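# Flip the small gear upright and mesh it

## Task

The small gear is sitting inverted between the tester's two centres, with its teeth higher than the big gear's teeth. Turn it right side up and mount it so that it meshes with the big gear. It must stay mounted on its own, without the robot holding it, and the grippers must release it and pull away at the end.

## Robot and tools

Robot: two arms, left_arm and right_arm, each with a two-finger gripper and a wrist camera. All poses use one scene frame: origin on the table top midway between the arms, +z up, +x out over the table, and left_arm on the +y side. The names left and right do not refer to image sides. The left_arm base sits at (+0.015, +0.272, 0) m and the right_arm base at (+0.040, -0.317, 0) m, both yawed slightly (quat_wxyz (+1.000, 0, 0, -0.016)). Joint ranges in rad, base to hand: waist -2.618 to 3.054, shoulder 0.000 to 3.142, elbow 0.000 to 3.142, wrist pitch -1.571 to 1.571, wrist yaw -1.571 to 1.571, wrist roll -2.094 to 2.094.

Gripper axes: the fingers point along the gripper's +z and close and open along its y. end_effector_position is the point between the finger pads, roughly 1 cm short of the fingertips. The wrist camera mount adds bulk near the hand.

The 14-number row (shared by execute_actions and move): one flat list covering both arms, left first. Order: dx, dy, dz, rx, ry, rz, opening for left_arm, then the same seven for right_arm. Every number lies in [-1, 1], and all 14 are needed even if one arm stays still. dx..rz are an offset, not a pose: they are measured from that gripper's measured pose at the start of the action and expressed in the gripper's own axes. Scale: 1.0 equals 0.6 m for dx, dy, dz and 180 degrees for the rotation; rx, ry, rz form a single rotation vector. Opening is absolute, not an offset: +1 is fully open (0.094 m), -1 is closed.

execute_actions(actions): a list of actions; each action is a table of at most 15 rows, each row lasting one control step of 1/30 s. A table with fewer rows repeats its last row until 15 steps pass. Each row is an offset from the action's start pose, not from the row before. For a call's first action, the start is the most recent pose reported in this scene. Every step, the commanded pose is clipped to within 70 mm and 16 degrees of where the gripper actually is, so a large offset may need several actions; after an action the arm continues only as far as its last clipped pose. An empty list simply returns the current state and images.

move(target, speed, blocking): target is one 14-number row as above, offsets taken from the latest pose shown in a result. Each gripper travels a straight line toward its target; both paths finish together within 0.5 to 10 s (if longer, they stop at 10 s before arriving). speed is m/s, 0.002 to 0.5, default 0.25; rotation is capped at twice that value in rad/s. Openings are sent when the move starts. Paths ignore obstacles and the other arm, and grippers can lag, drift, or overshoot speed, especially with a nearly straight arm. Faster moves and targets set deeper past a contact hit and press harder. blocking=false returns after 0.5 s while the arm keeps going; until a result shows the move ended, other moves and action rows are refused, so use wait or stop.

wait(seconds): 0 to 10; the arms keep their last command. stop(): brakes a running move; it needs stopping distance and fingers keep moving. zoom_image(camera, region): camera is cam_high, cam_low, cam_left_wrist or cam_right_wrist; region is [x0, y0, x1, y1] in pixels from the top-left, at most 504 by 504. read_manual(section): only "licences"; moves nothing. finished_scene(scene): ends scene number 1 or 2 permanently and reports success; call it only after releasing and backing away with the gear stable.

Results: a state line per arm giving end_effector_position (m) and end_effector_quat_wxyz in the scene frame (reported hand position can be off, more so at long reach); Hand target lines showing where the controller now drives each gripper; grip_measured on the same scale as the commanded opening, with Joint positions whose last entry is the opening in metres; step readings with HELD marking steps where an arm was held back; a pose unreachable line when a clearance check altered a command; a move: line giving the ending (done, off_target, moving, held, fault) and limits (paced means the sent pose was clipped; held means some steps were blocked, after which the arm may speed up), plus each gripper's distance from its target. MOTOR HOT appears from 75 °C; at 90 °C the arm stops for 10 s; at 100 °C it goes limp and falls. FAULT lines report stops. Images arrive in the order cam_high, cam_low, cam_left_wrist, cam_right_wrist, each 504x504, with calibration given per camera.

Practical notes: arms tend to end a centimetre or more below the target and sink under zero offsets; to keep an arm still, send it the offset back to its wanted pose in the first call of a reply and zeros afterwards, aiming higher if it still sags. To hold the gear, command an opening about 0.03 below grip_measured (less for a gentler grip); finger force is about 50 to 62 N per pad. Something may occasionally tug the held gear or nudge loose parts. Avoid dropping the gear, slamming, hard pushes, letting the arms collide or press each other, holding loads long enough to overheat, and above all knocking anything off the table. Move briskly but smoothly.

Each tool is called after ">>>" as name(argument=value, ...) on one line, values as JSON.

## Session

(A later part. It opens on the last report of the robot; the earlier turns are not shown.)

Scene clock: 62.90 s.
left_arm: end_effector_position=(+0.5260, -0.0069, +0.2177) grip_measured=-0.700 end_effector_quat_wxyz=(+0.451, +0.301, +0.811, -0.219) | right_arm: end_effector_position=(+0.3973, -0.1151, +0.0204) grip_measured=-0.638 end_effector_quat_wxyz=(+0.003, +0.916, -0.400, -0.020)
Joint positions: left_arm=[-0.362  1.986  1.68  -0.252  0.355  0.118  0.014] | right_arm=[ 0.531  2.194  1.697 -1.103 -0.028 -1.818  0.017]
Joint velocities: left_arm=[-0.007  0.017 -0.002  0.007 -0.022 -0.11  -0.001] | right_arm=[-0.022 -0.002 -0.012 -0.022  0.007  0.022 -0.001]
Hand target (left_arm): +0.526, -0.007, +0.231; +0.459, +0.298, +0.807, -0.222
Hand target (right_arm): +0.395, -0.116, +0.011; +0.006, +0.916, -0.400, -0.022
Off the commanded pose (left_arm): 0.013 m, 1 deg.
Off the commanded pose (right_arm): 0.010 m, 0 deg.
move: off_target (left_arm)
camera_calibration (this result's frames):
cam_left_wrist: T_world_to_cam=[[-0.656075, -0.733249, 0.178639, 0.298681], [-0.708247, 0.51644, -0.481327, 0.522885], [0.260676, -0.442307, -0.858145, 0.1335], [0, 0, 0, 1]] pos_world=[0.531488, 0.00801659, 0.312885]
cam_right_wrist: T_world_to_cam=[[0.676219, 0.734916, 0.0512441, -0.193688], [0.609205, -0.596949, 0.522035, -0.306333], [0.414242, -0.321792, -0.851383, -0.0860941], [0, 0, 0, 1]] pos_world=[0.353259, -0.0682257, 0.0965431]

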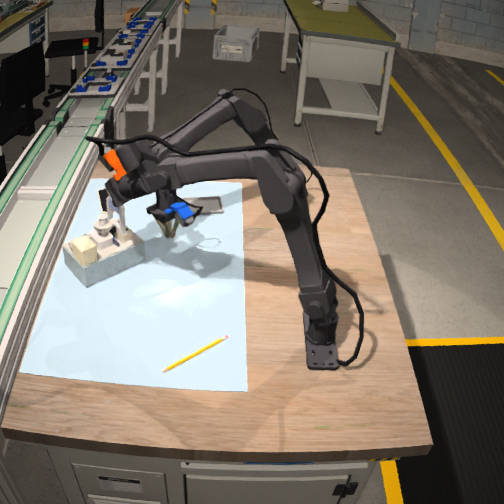

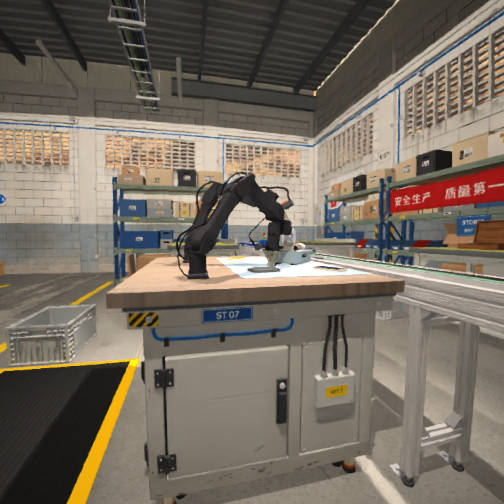

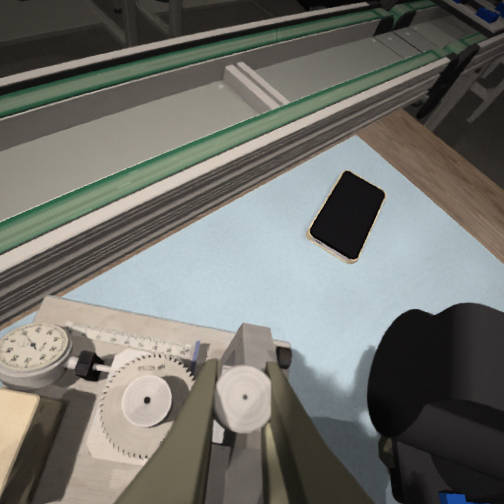

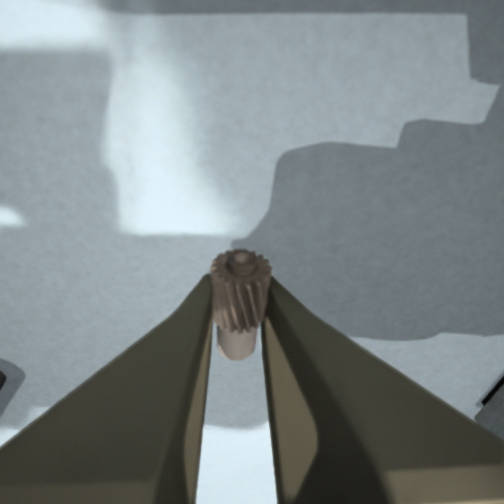

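>>> move(target=[-0.02,-0.002,-0.01,0,-0.006,0,-0.76, 0,0,-0.005,0,0,0,-0.3])

>>> move(target=[0,0,0,0,0,0,-0.76, 0.025,0,-0.08,0,0,0,-0.3], speed=0.15)

>>> move(target=[0,0,0,0,0,0,-0.76, 0,0,-0.01,0,0,0.5,-0.3], speed=0.5)

>>> move(target=[0,0,0,0,0,0,-0.76, 0,0,-0.01,0,0,0.5,-0.3], speed=0.5)

Scene clock: 63.87 s.
left_arm: end_effector_position=(+0.5260, -0.0069, +0.2177) grip_measured=-0.700 end_effector_quat_wxyz=(+0.452, +0.301, +0.811, -0.219) | right_arm: end_effector_position=(+0.3930, -0.1191, +0.0210) grip_measured=-0.303 end_effector_quat_wxyz=(+0.015, +0.916, -0.400, -0.024)
Joint positions: left_arm=[-0.362  1.986  1.68  -0.252  0.355  0.118  0.014] | right_arm=[ 0.531  2.194  1.697 -1.126 -0.02  -1.818  0.033]
Joint velocities: left_arm=[ 0.007  0.007 -0.002 -0.022  0.037  0.037 -0.   ] | right_arm=[-0.002 -0.007 -0.007 -0.037 -0.051 -0.081  0.   ]
Hand target (left_arm): +0.526, -0.007, +0.231; +0.459, +0.299, +0.807, -0.222
Hand target (right_arm): +0.397, -0.115, +0.023; +0.003, +0.916, -0.400, -0.020
Off the commanded pose (left_arm): 0.013 m, 1 deg.
Off the commanded pose (right_arm): 0.006 m, 1 deg.
move: off_target (left_arm)
camera_calibration (this result's frames):
cam_left_wrist: T_world_to_cam=[[-0.656438, -0.733082, 0.177989, 0.299014], [-0.707821, 0.516929, -0.481429, 0.522686], [0.260919, -0.442012, -0.858223, 0.133391], [0, 0, 0, 1]] pos_world=[0.531448, 0.00797095, 0.312894]
cam_right_wrist: T_world_to_cam=[[0.676602, 0.735839, 0.0273777, -0.1874], [0.617717, -0.587441, 0.522818, -0.308572], [0.400793, -0.336828, -0.852004, -0.0816485], [0, 0, 0, 1]] pos_world=[0.35013, -0.0708732, 0.0968929]

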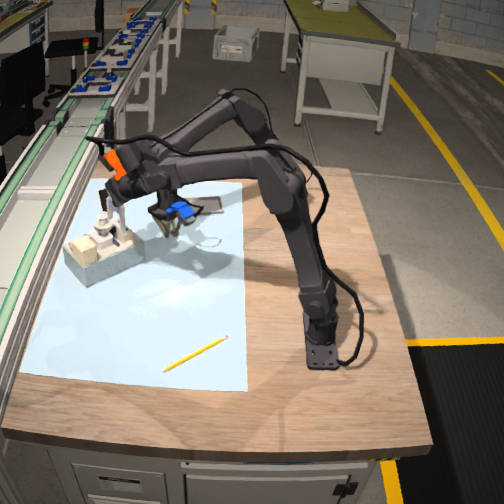

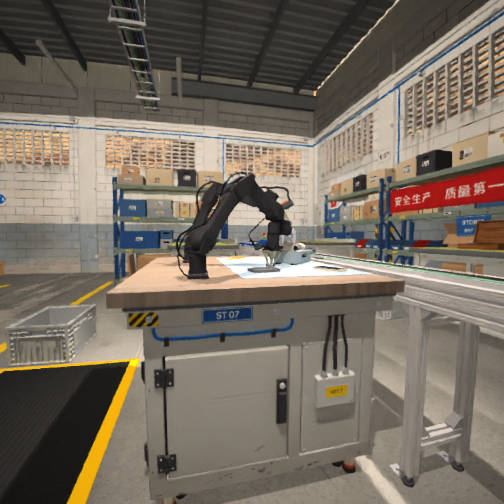

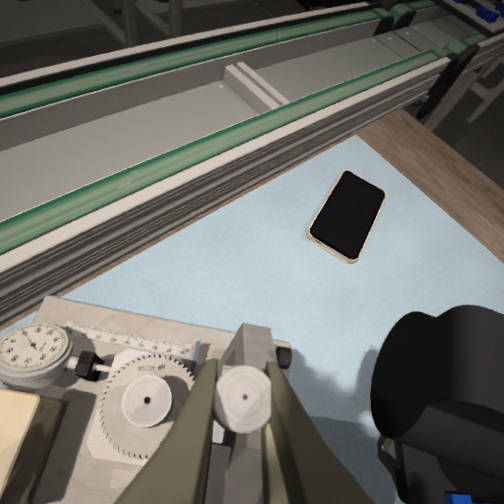

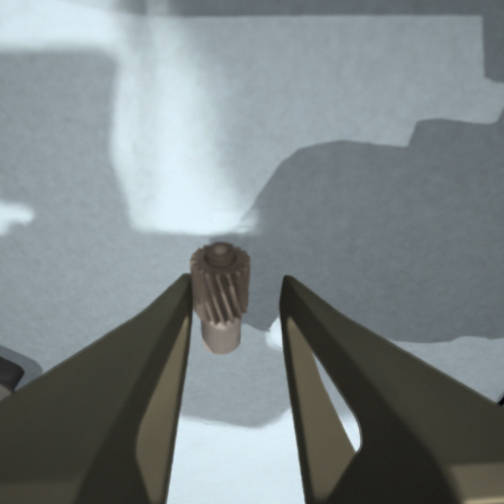

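Scene clock: 64.90 s.
left_arm: end_effector_position=(+0.5260, -0.0069, +0.2177) grip_measured=-0.700 end_effector_quat_wxyz=(+0.452, +0.302, +0.811, -0.219) | right_arm: end_effector_position=(+0.4008, -0.1285, +0.0586) grip_measured=-0.303 end_effector_quat_wxyz=(+0.021, +0.915, -0.401, -0.030)
Joint positions: left_arm=[-0.362  1.986  1.68  -0.252  0.355  0.119  0.014] | right_arm=[ 0.502  2.194  1.848 -1.295 -0.019 -1.845  0.033]
Joint velocities: left_arm=[-0.002 -0.002 -0.002  0.007 -0.037 -0.037 -0.   ] | right_arm=[ 0.017  0.007 -0.017  0.007  0.037  0.022 -0.   ]
Hand target (left_arm): +0.526, -0.007, +0.218; +0.452, +0.301, +0.811, -0.219
Hand target (right_arm): +0.406, -0.130, +0.068; +0.015, +0.916, -0.401, -0.023
Off the commanded pose (left_arm): 0.000 m, 0 deg.
Off the commanded pose (right_arm): 0.011 m, 1 deg.
move: off_target (right_arm)
camera_calibration (this result's frames):
cam_left_wrist: T_world_to_cam=[[-0.6568, -0.732915, 0.177339, 0.299348], [-0.707395, 0.517417, -0.481531, 0.522488], [0.261163, -0.441718, -0.8583, 0.133282], [0, 0, 0, 1]] pos_world=[0.531408, 0.00792532, 0.312904]
cam_right_wrist: T_world_to_cam=[[0.678578, 0.734449, 0.0107821, -0.186707], [0.624692, -0.584767, 0.517501, -0.340719], [0.386383, -0.34443, -0.855614, -0.050864], [0, 0, 0, 1]] pos_world=[0.359192, -0.0796338, 0.134816]

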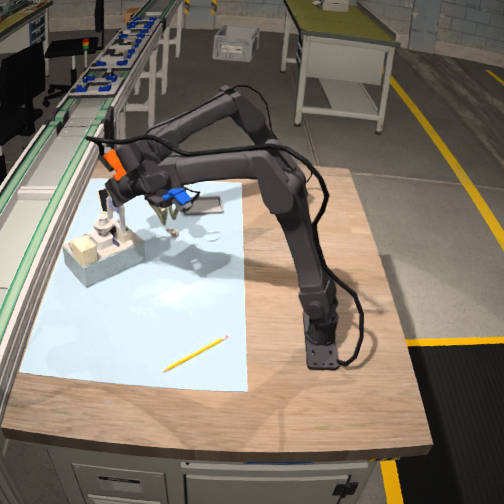

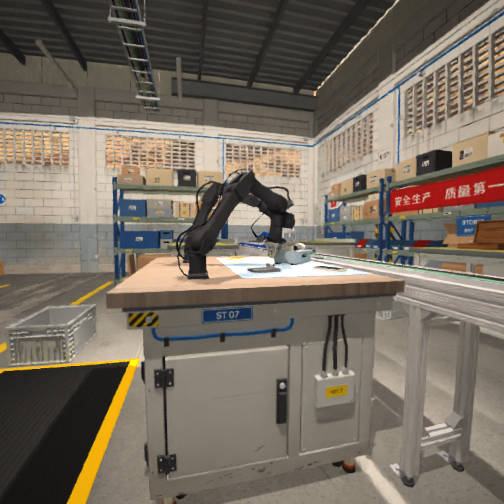

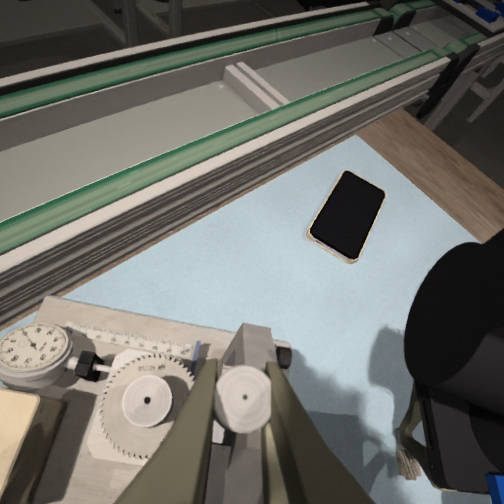

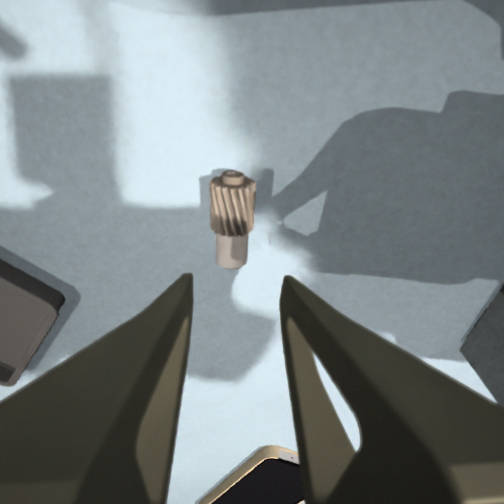

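Scene clock: 67.23 s.
left_arm: end_effector_position=(+0.5260, -0.0069, +0.2177) grip_measured=-0.700 end_effector_quat_wxyz=(+0.452, +0.302, +0.811, -0.219) | right_arm: end_effector_position=(+0.3981, -0.1299, +0.0588) grip_measured=-0.303 end_effector_quat_wxyz=(-0.042, -0.369, +0.929, +0.006)
Joint positions: left_arm=[-0.362  1.986  1.68  -0.252  0.355  0.119  0.014] | right_arm=[ 0.502  2.194  1.848 -1.308 -0.019 -0.286  0.033]
Joint velocities: left_arm=[ 0.012  0.007 -0.002  0.051  0.022  0.022  0.001] | right_arm=[ 0.007  0.017 -0.007  0.007  0.051  0.037 -0.   ]
Hand target (left_arm): +0.526, -0.007, +0.218; +0.452, +0.302, +0.811, -0.219
Hand target (right_arm): +0.401, -0.129, +0.065; -0.036, -0.363, +0.931, +0.006
Off the commanded pose (left_arm): 0.000 m, 0 deg.
Off the commanded pose (right_arm): 0.007 m, 1 deg.
move: done
camera_calibration (this result's frames):
cam_left_wrist: T_world_to_cam=[[-0.656981, -0.732831, 0.177014, 0.299514], [-0.707182, 0.517662, -0.481581, 0.522388], [0.261284, -0.441571, -0.858339, 0.133228], [0, 0, 0, 1]] pos_world=[0.531388, 0.00790251, 0.312908]
cam_right_wrist: T_world_to_cam=[[0.745724, -0.665859, 0.0229589, -0.393229], [-0.537875, -0.581337, 0.610522, 0.117786], [-0.393175, -0.46763, -0.791666, 0.240451], [0, 0, 0, 1]] pos_world=[0.451134, -0.0809196, 0.127474]

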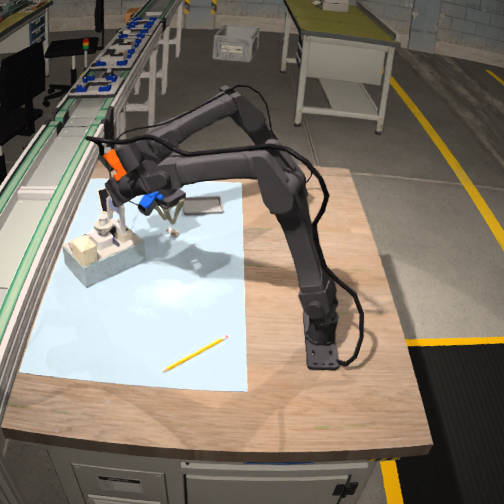

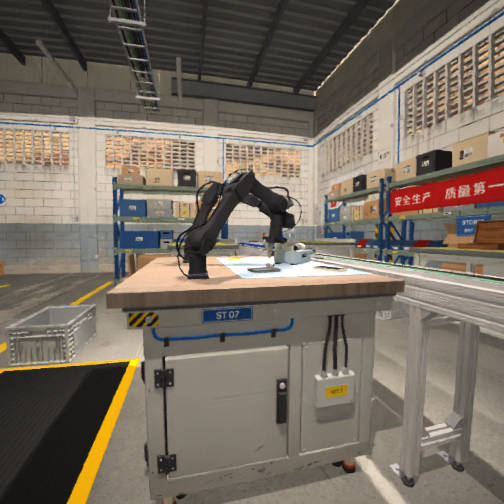

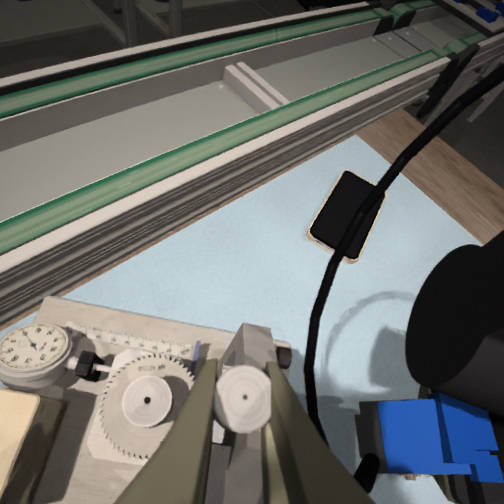

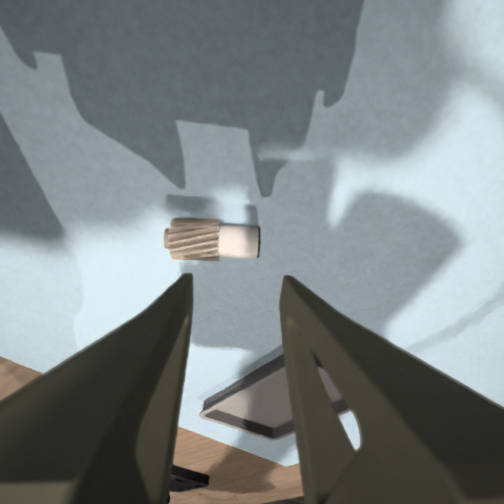

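Scene clock: 69.57 s.
left_arm: end_effector_position=(+0.5260, -0.0069, +0.2177) grip_measured=-0.700 end_effector_quat_wxyz=(+0.452, +0.302, +0.811, -0.219) | right_arm: end_effector_position=(+0.3960, -0.1309, +0.0590) grip_measured=-0.303 end_effector_quat_wxyz=(-0.037, +0.390, +0.920, -0.029)
Joint positions: left_arm=[-0.362  1.986  1.68  -0.252  0.355  0.119  0.014] | right_arm=[ 0.502  2.194  1.848 -1.317 -0.019  1.272  0.033]
Joint velocities: left_arm=[ 0.017  0.007 -0.012 -0.022  0.022 -0.022  0.   ] | right_arm=[-0.007  0.002  0.002  0.037  0.081 -0.022 -0.   ]
Hand target (left_arm): +0.526, -0.007, +0.218; +0.452, +0.302, +0.811, -0.219
Hand target (right_arm): +0.399, -0.130, +0.065; -0.034, +0.396, +0.917, -0.026
Off the commanded pose (left_arm): 0.000 m, 0 deg.
Off the commanded pose (right_arm): 0.006 m, 1 deg.
move: done
camera_calibration (this result's frames):
cam_left_wrist: T_world_to_cam=[[-0.656981, -0.732831, 0.177014, 0.299514], [-0.707182, 0.517662, -0.481581, 0.522388], [0.261284, -0.441571, -0.858339, 0.133228], [0, 0, 0, 1]] pos_world=[0.531388, 0.00790251, 0.312908]
cam_right_wrist: T_world_to_cam=[[-0.647376, -0.747612, 0.148258, 0.141236], [-0.548943, 0.592302, 0.589779, 0.275207], [-0.528739, 0.300424, -0.793839, 0.393686], [0, 0, 0, 1]] pos_world=[0.450663, -0.175688, 0.129272]

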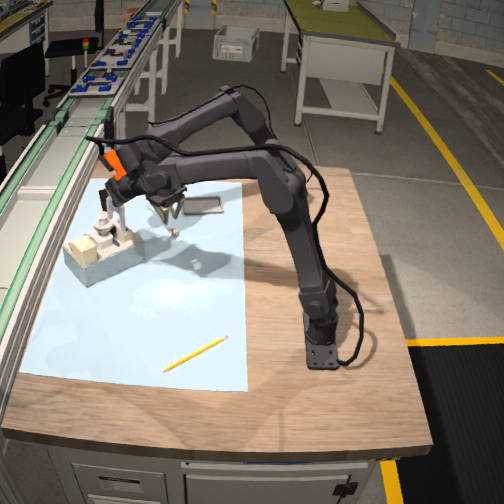

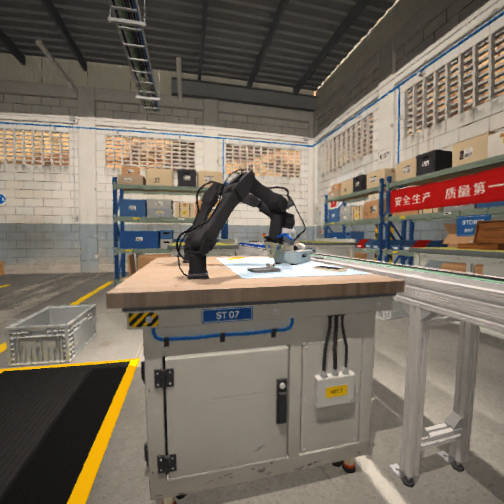

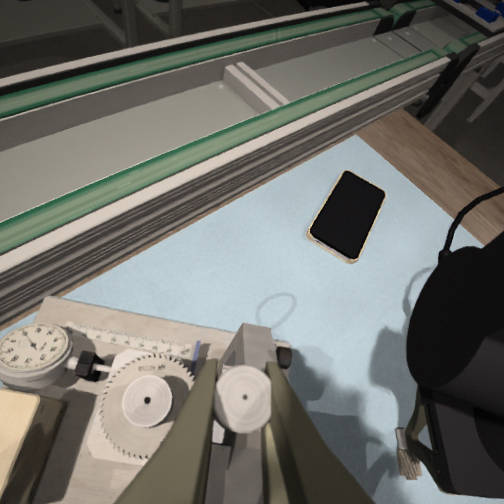

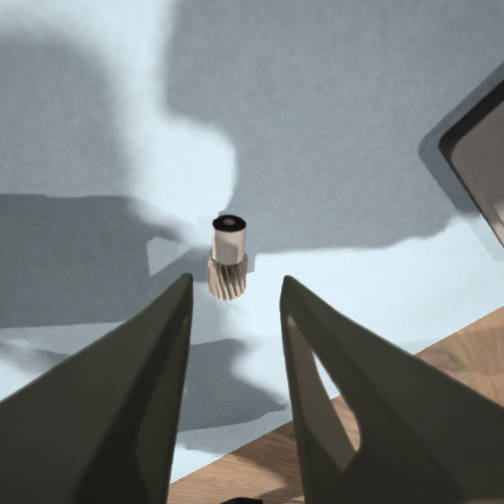

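>>> move(target=[0,0,0,0,0,0,-0.76, -0.02,-0.002,0.045,-0.03,-0.07,0,-0.3], speed=0.08)

Scene clock: 72.53 s.
left_arm: end_effector_position=(+0.5260, -0.0069, +0.2177) grip_measured=-0.700 end_effector_quat_wxyz=(+0.452, +0.302, +0.811, -0.219) | right_arm: end_effector_position=(+0.4016, -0.1424, +0.0246) grip_measured=-0.303 end_effector_quat_wxyz=(+0.069, +0.386, +0.919, -0.032)
Joint positions: left_arm=[-0.362  1.986  1.68  -0.252  0.355  0.119  0.014] | right_arm=[ 0.544  2.095  1.548 -0.989  0.147  1.306  0.033]
Joint velocities: left_arm=[-0.002  0.007 -0.007 -0.095  0.022  0.022 -0.001] | right_arm=[ 0.017  0.012 -0.002 -0.022 -0.095  0.007 -0.001]
Hand target (left_arm): +0.526, -0.007, +0.218; +0.452, +0.302, +0.811, -0.219
Hand target (right_arm): +0.401, -0.141, +0.032; +0.082, +0.386, +0.918, -0.027
Off the commanded pose (left_arm): 0.000 m, 0 deg.
Off the commanded pose (right_arm): 0.007 m, 2 deg.
move: done
camera_calibration (this result's frames):
cam_left_wrist: T_world_to_cam=[[-0.656981, -0.732831, 0.177014, 0.299514], [-0.707182, 0.517662, -0.481581, 0.522388], [0.261284, -0.441571, -0.858339, 0.133228], [0, 0, 0, 1]] pos_world=[0.531388, 0.00790251, 0.312908]
cam_right_wrist: T_world_to_cam=[[-0.660591, -0.745621, 0.0875748, 0.148396], [-0.654133, 0.628894, 0.42024, 0.357002], [-0.368415, 0.220321, -0.903177, 0.299643], [0, 0, 0, 1]] pos_world=[0.441949, -0.179887, 0.107608]

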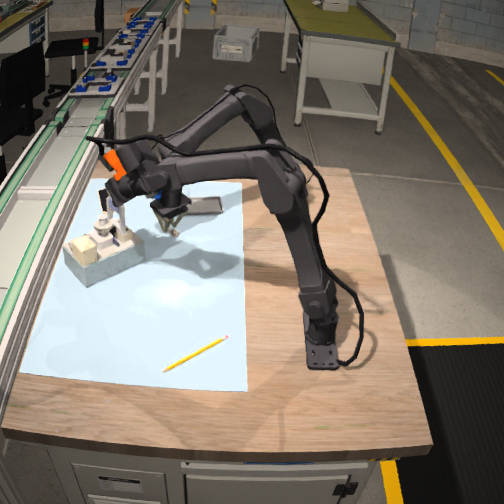

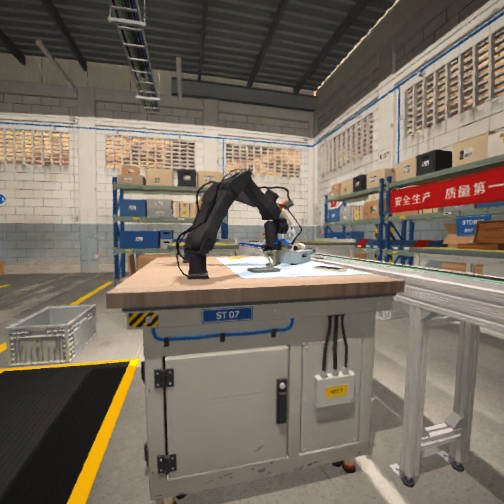

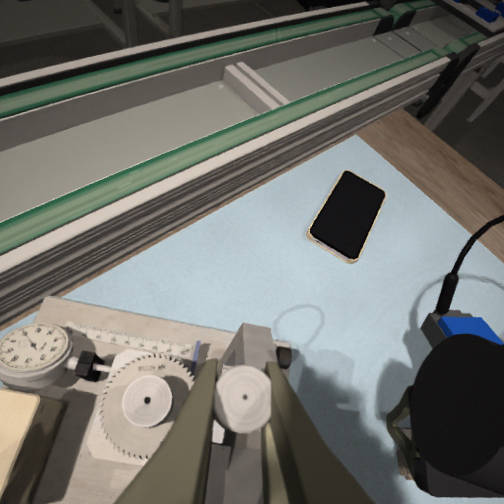

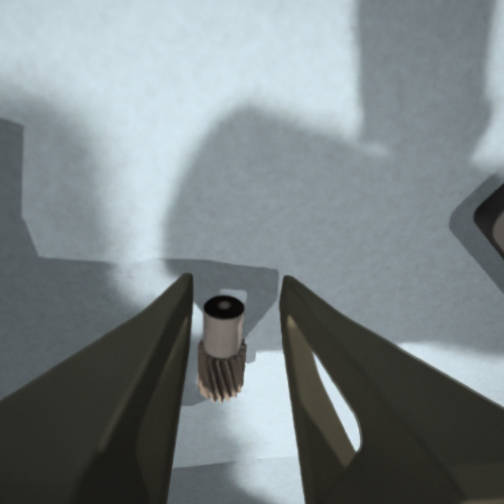

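>>> move(target=[0,0,0,0,0,0,-0.76, 0.012,0.008,0.004,0,0,0,-0.3], speed=0.03)

>>> move(target=[0,0,0,0,0,0,-0.76, 0,0,0,0,0,0,-0.8])

Scene clock: 73.47 s.
left_arm: end_effector_position=(+0.5260, -0.0069, +0.2177) grip_measured=-0.700 end_effector_quat_wxyz=(+0.452, +0.302, +0.811, -0.219) | right_arm: end_effector_position=(+0.4001, -0.1405, +0.0216) grip_measured=-0.303 end_effector_quat_wxyz=(+0.068, +0.387, +0.919, -0.035)
Joint positions: left_arm=[-0.362  1.986  1.68  -0.252  0.355  0.119  0.014] | right_arm=[ 0.551  2.103  1.548 -0.988  0.15   1.316  0.033]
Joint velocities: left_arm=[-0.002  0.007 -0.002 -0.022  0.051 -0.037 -0.001] | right_arm=[-0.007 -0.007 -0.012 -0.037 -0.037  0.007 -0.001]
Hand target (left_arm): +0.526, -0.007, +0.218; +0.452, +0.302, +0.811, -0.219
Hand target (right_arm): +0.400, -0.134, +0.021; +0.068, +0.386, +0.919, -0.032
Off the commanded pose (left_arm): 0.000 m, 0 deg.
Off the commanded pose (right_arm): 0.006 m, 0 deg.
move: done
camera_calibration (this result's frames):
cam_left_wrist: T_world_to_cam=[[-0.656981, -0.732831, 0.177014, 0.299514], [-0.707182, 0.517662, -0.481581, 0.522388], [0.261284, -0.441571, -0.858339, 0.133228], [0, 0, 0, 1]] pos_world=[0.531388, 0.00790251, 0.312908]
cam_right_wrist: T_world_to_cam=[[-0.662494, -0.743234, 0.0933016, 0.150093], [-0.650675, 0.632702, 0.419892, 0.355291], [-0.37111, 0.217467, -0.902765, 0.296678], [0, 0, 0, 1]] pos_world=[0.440715, -0.177757, 0.104642]

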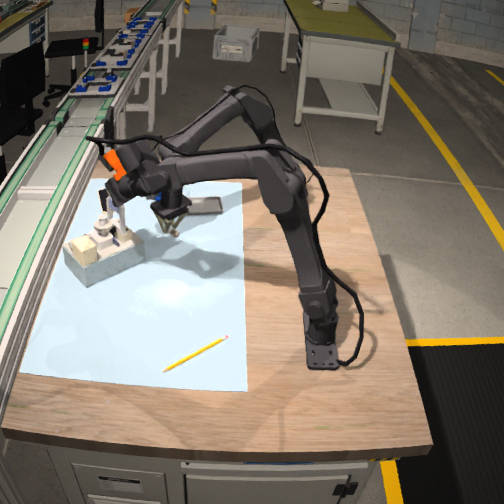

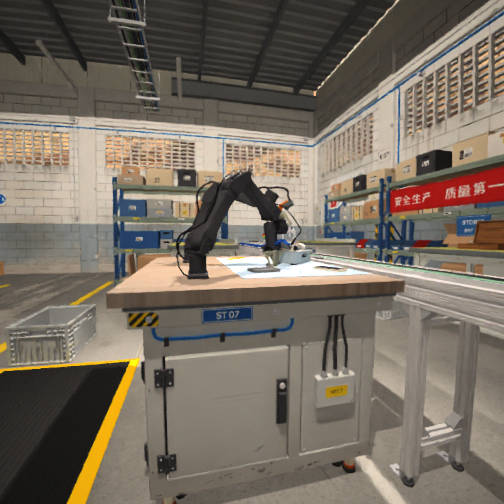

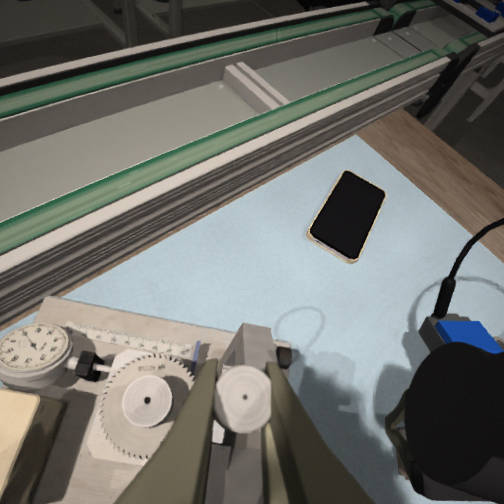

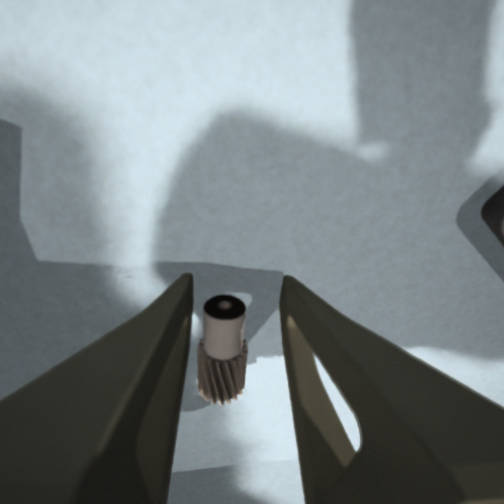

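Scene clock: 73.97 s.
left_arm: end_effector_position=(+0.5260, -0.0069, +0.2177) grip_measured=-0.700 end_effector_quat_wxyz=(+0.452, +0.302, +0.811, -0.219) | right_arm: end_effector_position=(+0.4008, -0.1400, +0.0216) grip_measured=-0.729 end_effector_quat_wxyz=(+0.069, +0.388, +0.919, -0.033)
Joint positions: left_arm=[-0.362  1.986  1.68  -0.252  0.355  0.119  0.014] | right_arm=[ 0.551  2.103  1.548 -0.985  0.149  1.316  0.013]
Joint velocities: left_arm=[ 0.007 -0.002 -0.007 -0.037  0.066 -0.007 -0.001] | right_arm=[-0.002 -0.002  0.007 -0.081  0.007 -0.022 -0.   ]
Hand target (left_arm): +0.526, -0.007, +0.218; +0.452, +0.302, +0.811, -0.219
Hand target (right_arm): +0.400, -0.141, +0.022; +0.068, +0.387, +0.919, -0.035
Off the commanded pose (left_arm): 0.000 m, 0 deg.
Off the commanded pose (right_arm): 0.001 m, 0 deg.
move: done
camera_calibration (this result's frames):
cam_left_wrist: T_world_to_cam=[[-0.656981, -0.732831, 0.177014, 0.299514], [-0.707182, 0.517662, -0.481581, 0.522388], [0.261284, -0.441571, -0.858339, 0.133228], [0, 0, 0, 1]] pos_world=[0.531388, 0.00790251, 0.312908]
cam_right_wrist: T_world_to_cam=[[-0.662742, -0.743427, 0.0899391, 0.151057], [-0.651853, 0.631841, 0.419362, 0.355802], [-0.368592, 0.219302, -0.903353, 0.296107], [0, 0, 0, 1]] pos_world=[0.441185, -0.177447, 0.104693]

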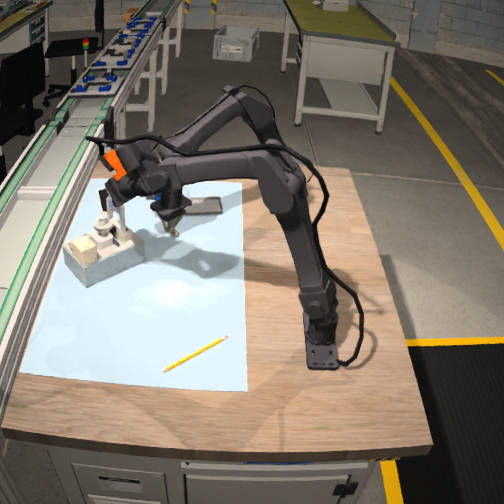

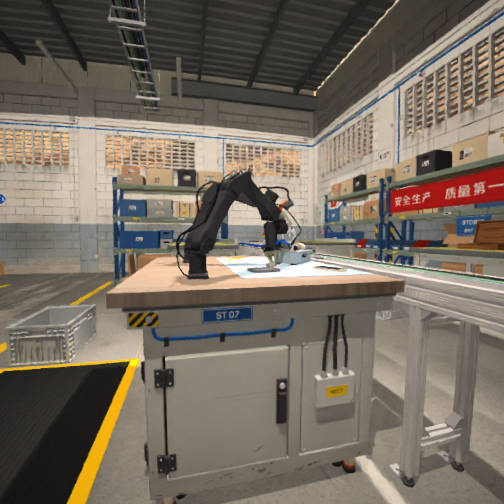

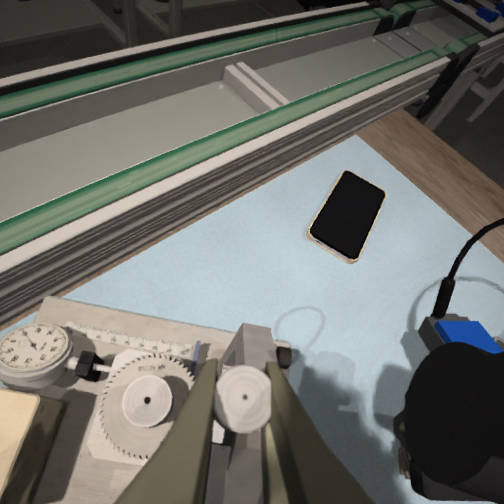

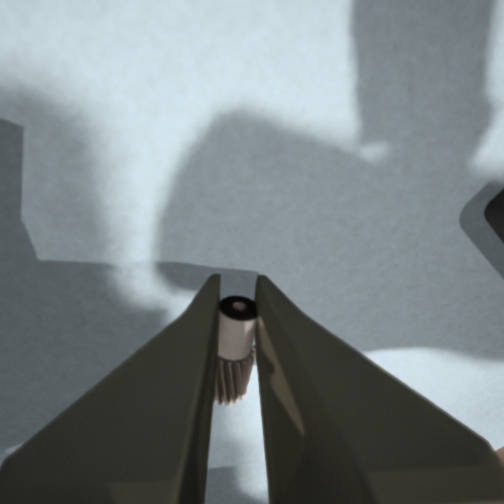

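>>> move(target=[0,0,0,0,0,0,-0.76, 0,0,-0.1,0,0,0,-0.77], speed=0.15)

>>> move(target=[0,0,0,0,0,0,-0.76, -0.023,0.199,-0.17,-0.435,-0.390,-0.3165,-0.77], speed=0.35)

Scene clock: 75.67 s.
left_arm: end_effector_position=(+0.5260, -0.0069, +0.2177) grip_measured=-0.700 end_effector_quat_wxyz=(+0.452, +0.302, +0.811, -0.219) | right_arm: end_effector_position=(+0.3923, -0.1395, +0.0667) grip_measured=-0.729 end_effector_quat_wxyz=(+0.058, +0.387, +0.919, -0.046)
Joint positions: left_arm=[-0.362  1.986  1.68  -0.252  0.355  0.119  0.014] | right_arm=[ 0.562  2.066  1.676 -1.185  0.149  1.328  0.013]
Joint velocities: left_arm=[-0.002 -0.007 -0.002  0.037 -0.037  0.022  0.001] | right_arm=[-0.012 -0.007  0.002  0.022 -0.037 -0.007  0.   ]
Hand target (left_arm): +0.526, -0.007, +0.218; +0.452, +0.302, +0.811, -0.219
Hand target (right_arm): +0.395, -0.133, +0.081; +0.068, +0.388, +0.919, -0.033
Off the commanded pose (left_arm): 0.000 m, 0 deg.
Off the commanded pose (right_arm): 0.016 m, 2 deg.
move: off_target (right_arm)
camera_calibration (this result's frames):
cam_left_wrist: T_world_to_cam=[[-0.656981, -0.732831, 0.177014, 0.299514], [-0.707182, 0.517662, -0.481581, 0.522388], [0.261284, -0.441571, -0.858339, 0.133228], [0, 0, 0, 1]] pos_world=[0.531388, 0.00790251, 0.312908]
cam_right_wrist: T_world_to_cam=[[-0.659868, -0.74161, 0.120786, 0.138801], [-0.639422, 0.638664, 0.428075, 0.326528], [-0.394606, 0.205239, -0.895635, 0.341359], [0, 0, 0, 1]] pos_world=[0.435082, -0.175665, 0.149189]

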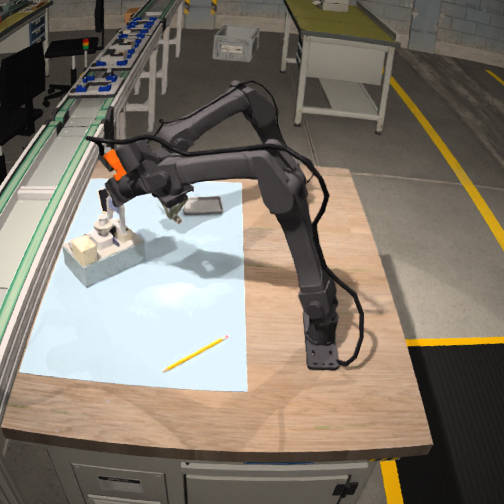

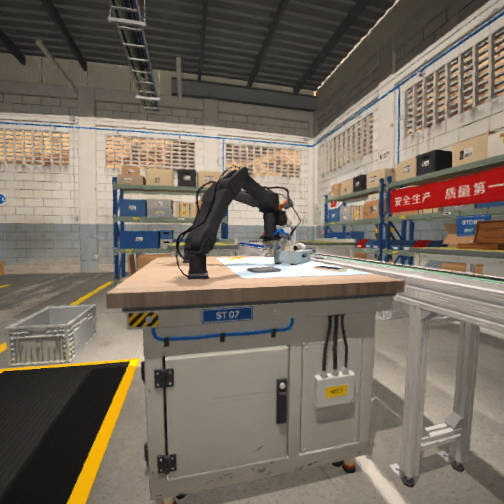

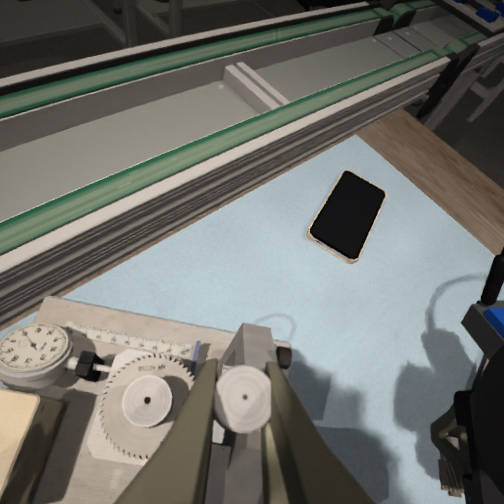

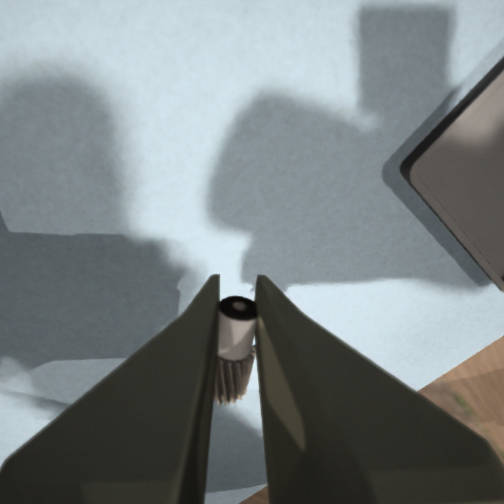

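Scene clock: 79.40 s.
left_arm: end_effector_position=(+0.5260, -0.0069, +0.2177) grip_measured=-0.700 end_effector_quat_wxyz=(+0.452, +0.302, +0.811, -0.219) | right_arm: end_effector_position=(+0.4710, -0.0524, +0.1508) grip_measured=-0.728 end_effector_quat_wxyz=(+0.675, -0.237, +0.640, +0.282)
Joint positions: left_arm=[-0.362  1.986  1.68  -0.252  0.355  0.119  0.014] | right_arm=[ 0.472  2.045  0.742  1.376 -0.31   0.064  0.013]
Joint velocities: left_arm=[-0.007 -0.007 -0.002  0.022 -0.022  0.022  0.001] | right_arm=[-0.007  0.007 -0.007  0.022 -0.125 -0.007 -0.001]
Hand target (left_arm): +0.526, -0.007, +0.218; +0.452, +0.302, +0.811, -0.219
Hand target (right_arm): +0.478, -0.053, +0.166; +0.694, -0.238, +0.619, +0.280
Off the commanded pose (left_arm): 0.000 m, 0 deg.
Off the commanded pose (right_arm): 0.017 m, 4 deg.
move: off_target (right_arm)
camera_calibration (this result's frames):
cam_left_wrist: T_world_to_cam=[[-0.656981, -0.732831, 0.177014, 0.299514], [-0.707182, 0.517662, -0.481581, 0.522388], [0.261284, -0.441571, -0.858339, 0.133228], [0, 0, 0, 1]] pos_world=[0.531388, 0.00790251, 0.312908]
cam_right_wrist: T_world_to_cam=[[0.626896, -0.778272, 0.0359844, -0.350044], [-0.363142, -0.332749, -0.870291, 0.299901], [0.689297, 0.532514, -0.491222, -0.124554], [0, 0, 0, 1]] pos_world=[0.414202, -0.106311, 0.212413]

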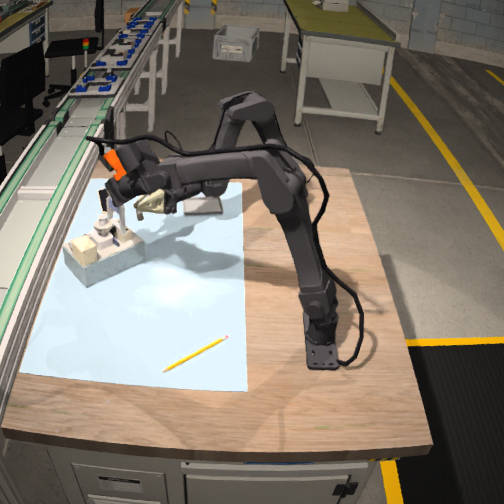

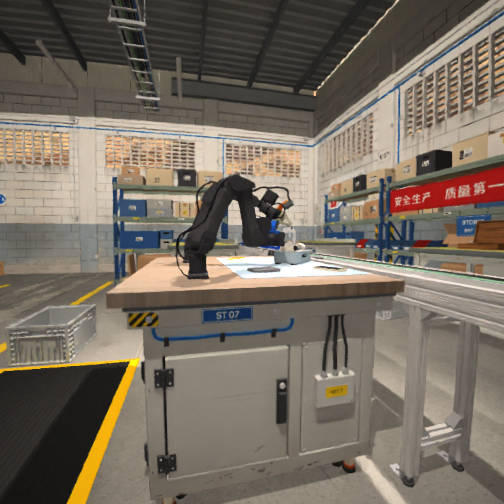

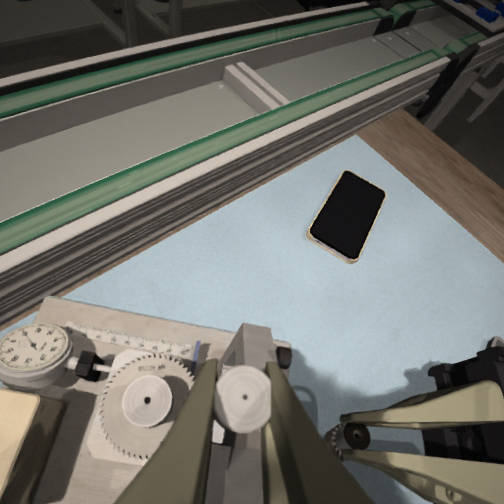

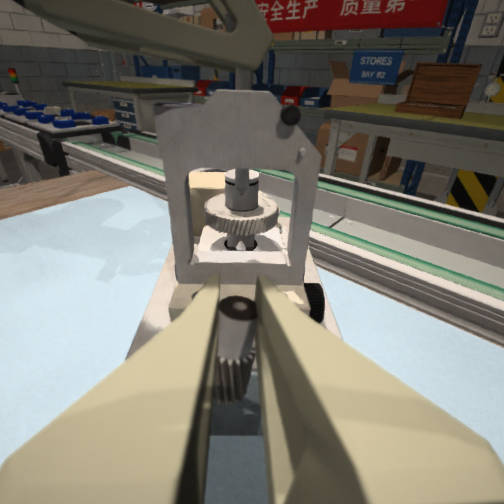

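>>> move(target=[0,0,0,0,0,0,-0.76, -0.05,0,0,0,-0.04,-0.013,-0.77], speed=0.08)

>>> move(target=[0,0,0,0,0,0,-0.76, -0.005,0.004,0.078,0,-0.008,0,-0.77], speed=0.08)

Scene clock: 81.53 s.
left_arm: end_effector_position=(+0.5260, -0.0069, +0.2177) grip_measured=-0.700 end_effector_quat_wxyz=(+0.452, +0.302, +0.811, -0.219) | right_arm: end_effector_position=(+0.4680, -0.0536, +0.1755) grip_measured=-0.728 end_effector_quat_wxyz=(+0.709, -0.236, +0.601, +0.285)
Joint positions: left_arm=[-0.362  1.986  1.68  -0.252  0.355  0.119  0.014] | right_arm=[ 0.472  2.045  0.742  1.479 -0.311  0.064  0.013]
Joint velocities: left_arm=[-0.002 -0.002 -0.012 -0.007  0.051  0.007 -0.   ] | right_arm=[-0.007  0.002 -0.002  0.066 -0.022  0.081  0.001]
Hand target (left_arm): +0.526, -0.007, +0.218; +0.452, +0.302, +0.811, -0.219
Hand target (right_arm): +0.470, -0.055, +0.181; +0.719, -0.232, +0.591, +0.283
Off the commanded pose (left_arm): 0.000 m, 0 deg.
Off the commanded pose (right_arm): 0.006 m, 2 deg.
move: done
camera_calibration (this result's frames):
cam_left_wrist: T_world_to_cam=[[-0.656981, -0.732831, 0.177014, 0.299514], [-0.707182, 0.517662, -0.481581, 0.522388], [0.261284, -0.441571, -0.858339, 0.133228], [0, 0, 0, 1]] pos_world=[0.531388, 0.00790251, 0.312908]
cam_right_wrist: T_world_to_cam=[[0.623548, -0.779451, 0.0603579, -0.352711], [-0.278794, -0.29383, -0.914296, 0.290273], [0.730385, 0.553281, -0.400523, -0.143806], [0, 0, 0, 1]] pos_world=[0.405892, -0.110065, 0.229087]

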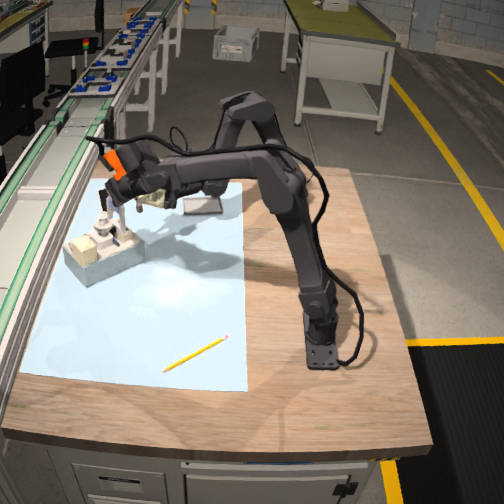

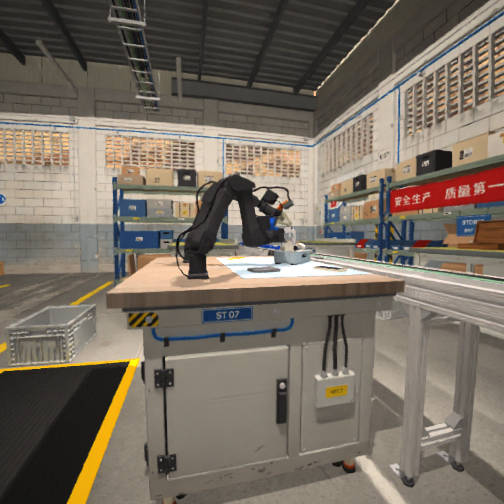

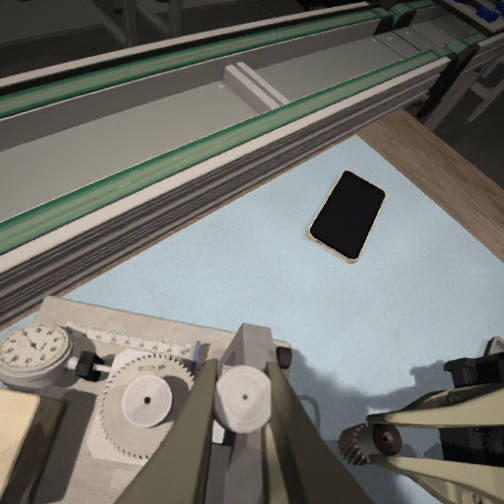

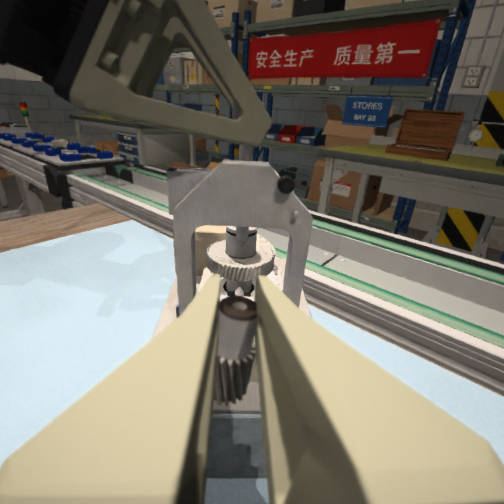

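Scene clock: 82.60 s.
left_arm: end_effector_position=(+0.5260, -0.0069, +0.2177) grip_measured=-0.700 end_effector_quat_wxyz=(+0.452, +0.302, +0.811, -0.219) | right_arm: end_effector_position=(+0.4962, -0.0269, +0.1733) grip_measured=-0.728 end_effector_quat_wxyz=(+0.705, -0.233, +0.606, +0.286)
Joint positions: left_arm=[-0.362  1.986  1.68  -0.252  0.355  0.119  0.014] | right_arm=[ 0.506  2.126  0.906  1.384 -0.275  0.064  0.013]
Joint velocities: left_arm=[ 0.002  0.002 -0.017 -0.007 -0.051 -0.007  0.001] | right_arm=[ 0.007  0.012 -0.002 -0.007  0.007 -0.007  0.001]
Hand target (left_arm): +0.526, -0.007, +0.218; +0.452, +0.302, +0.811, -0.219
Hand target (right_arm): +0.499, -0.021, +0.186; +0.716, -0.231, +0.592, +0.289
Off the commanded pose (left_arm): 0.000 m, 0 deg.
Off the commanded pose (right_arm): 0.015 m, 2 deg.
move: off_target (right_arm)
camera_calibration (this result's frames):
cam_left_wrist: T_world_to_cam=[[-0.656981, -0.732831, 0.177014, 0.299514], [-0.707182, 0.517662, -0.481581, 0.522388], [0.261284, -0.441571, -0.858339, 0.133228], [0, 0, 0, 1]] pos_world=[0.531388, 0.00790251, 0.312908]
cam_right_wrist: T_world_to_cam=[[0.62294, -0.780557, 0.051737, -0.347625], [-0.291784, -0.29321, -0.910434, 0.309782], [0.725815, 0.55205, -0.410406, -0.176089], [0, 0, 0, 1]] pos_world=[0.434747, -0.0833003, 0.227753]

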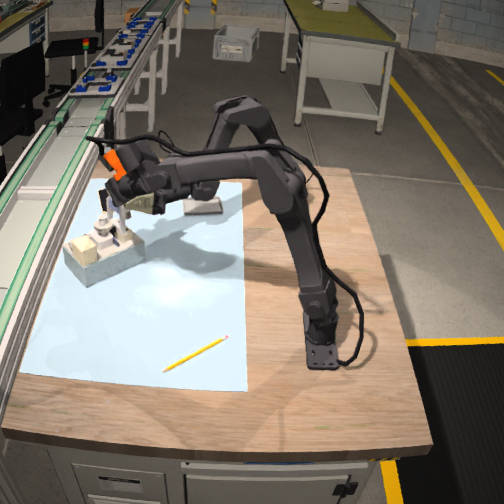

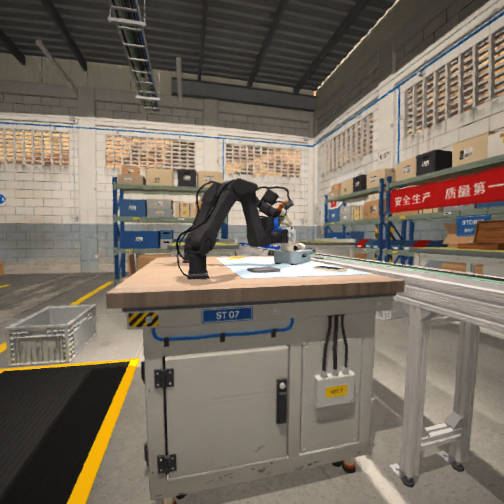

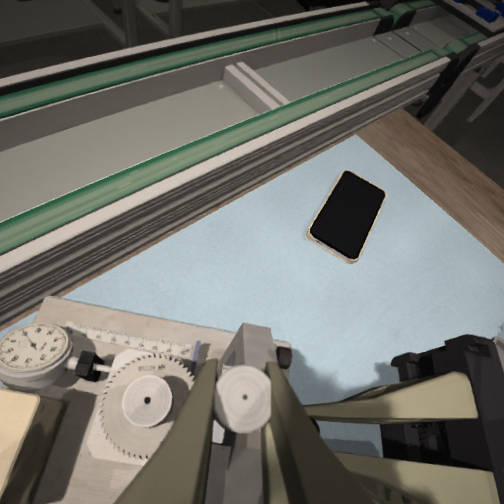

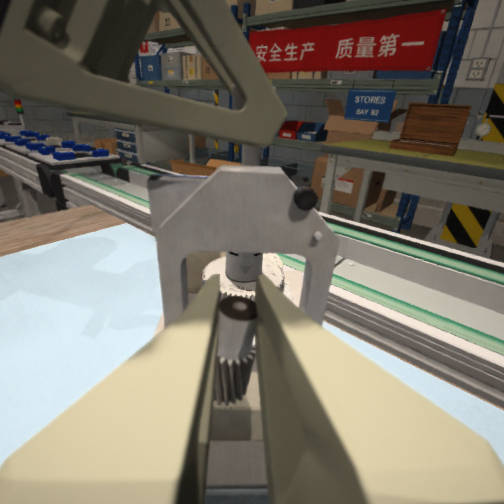

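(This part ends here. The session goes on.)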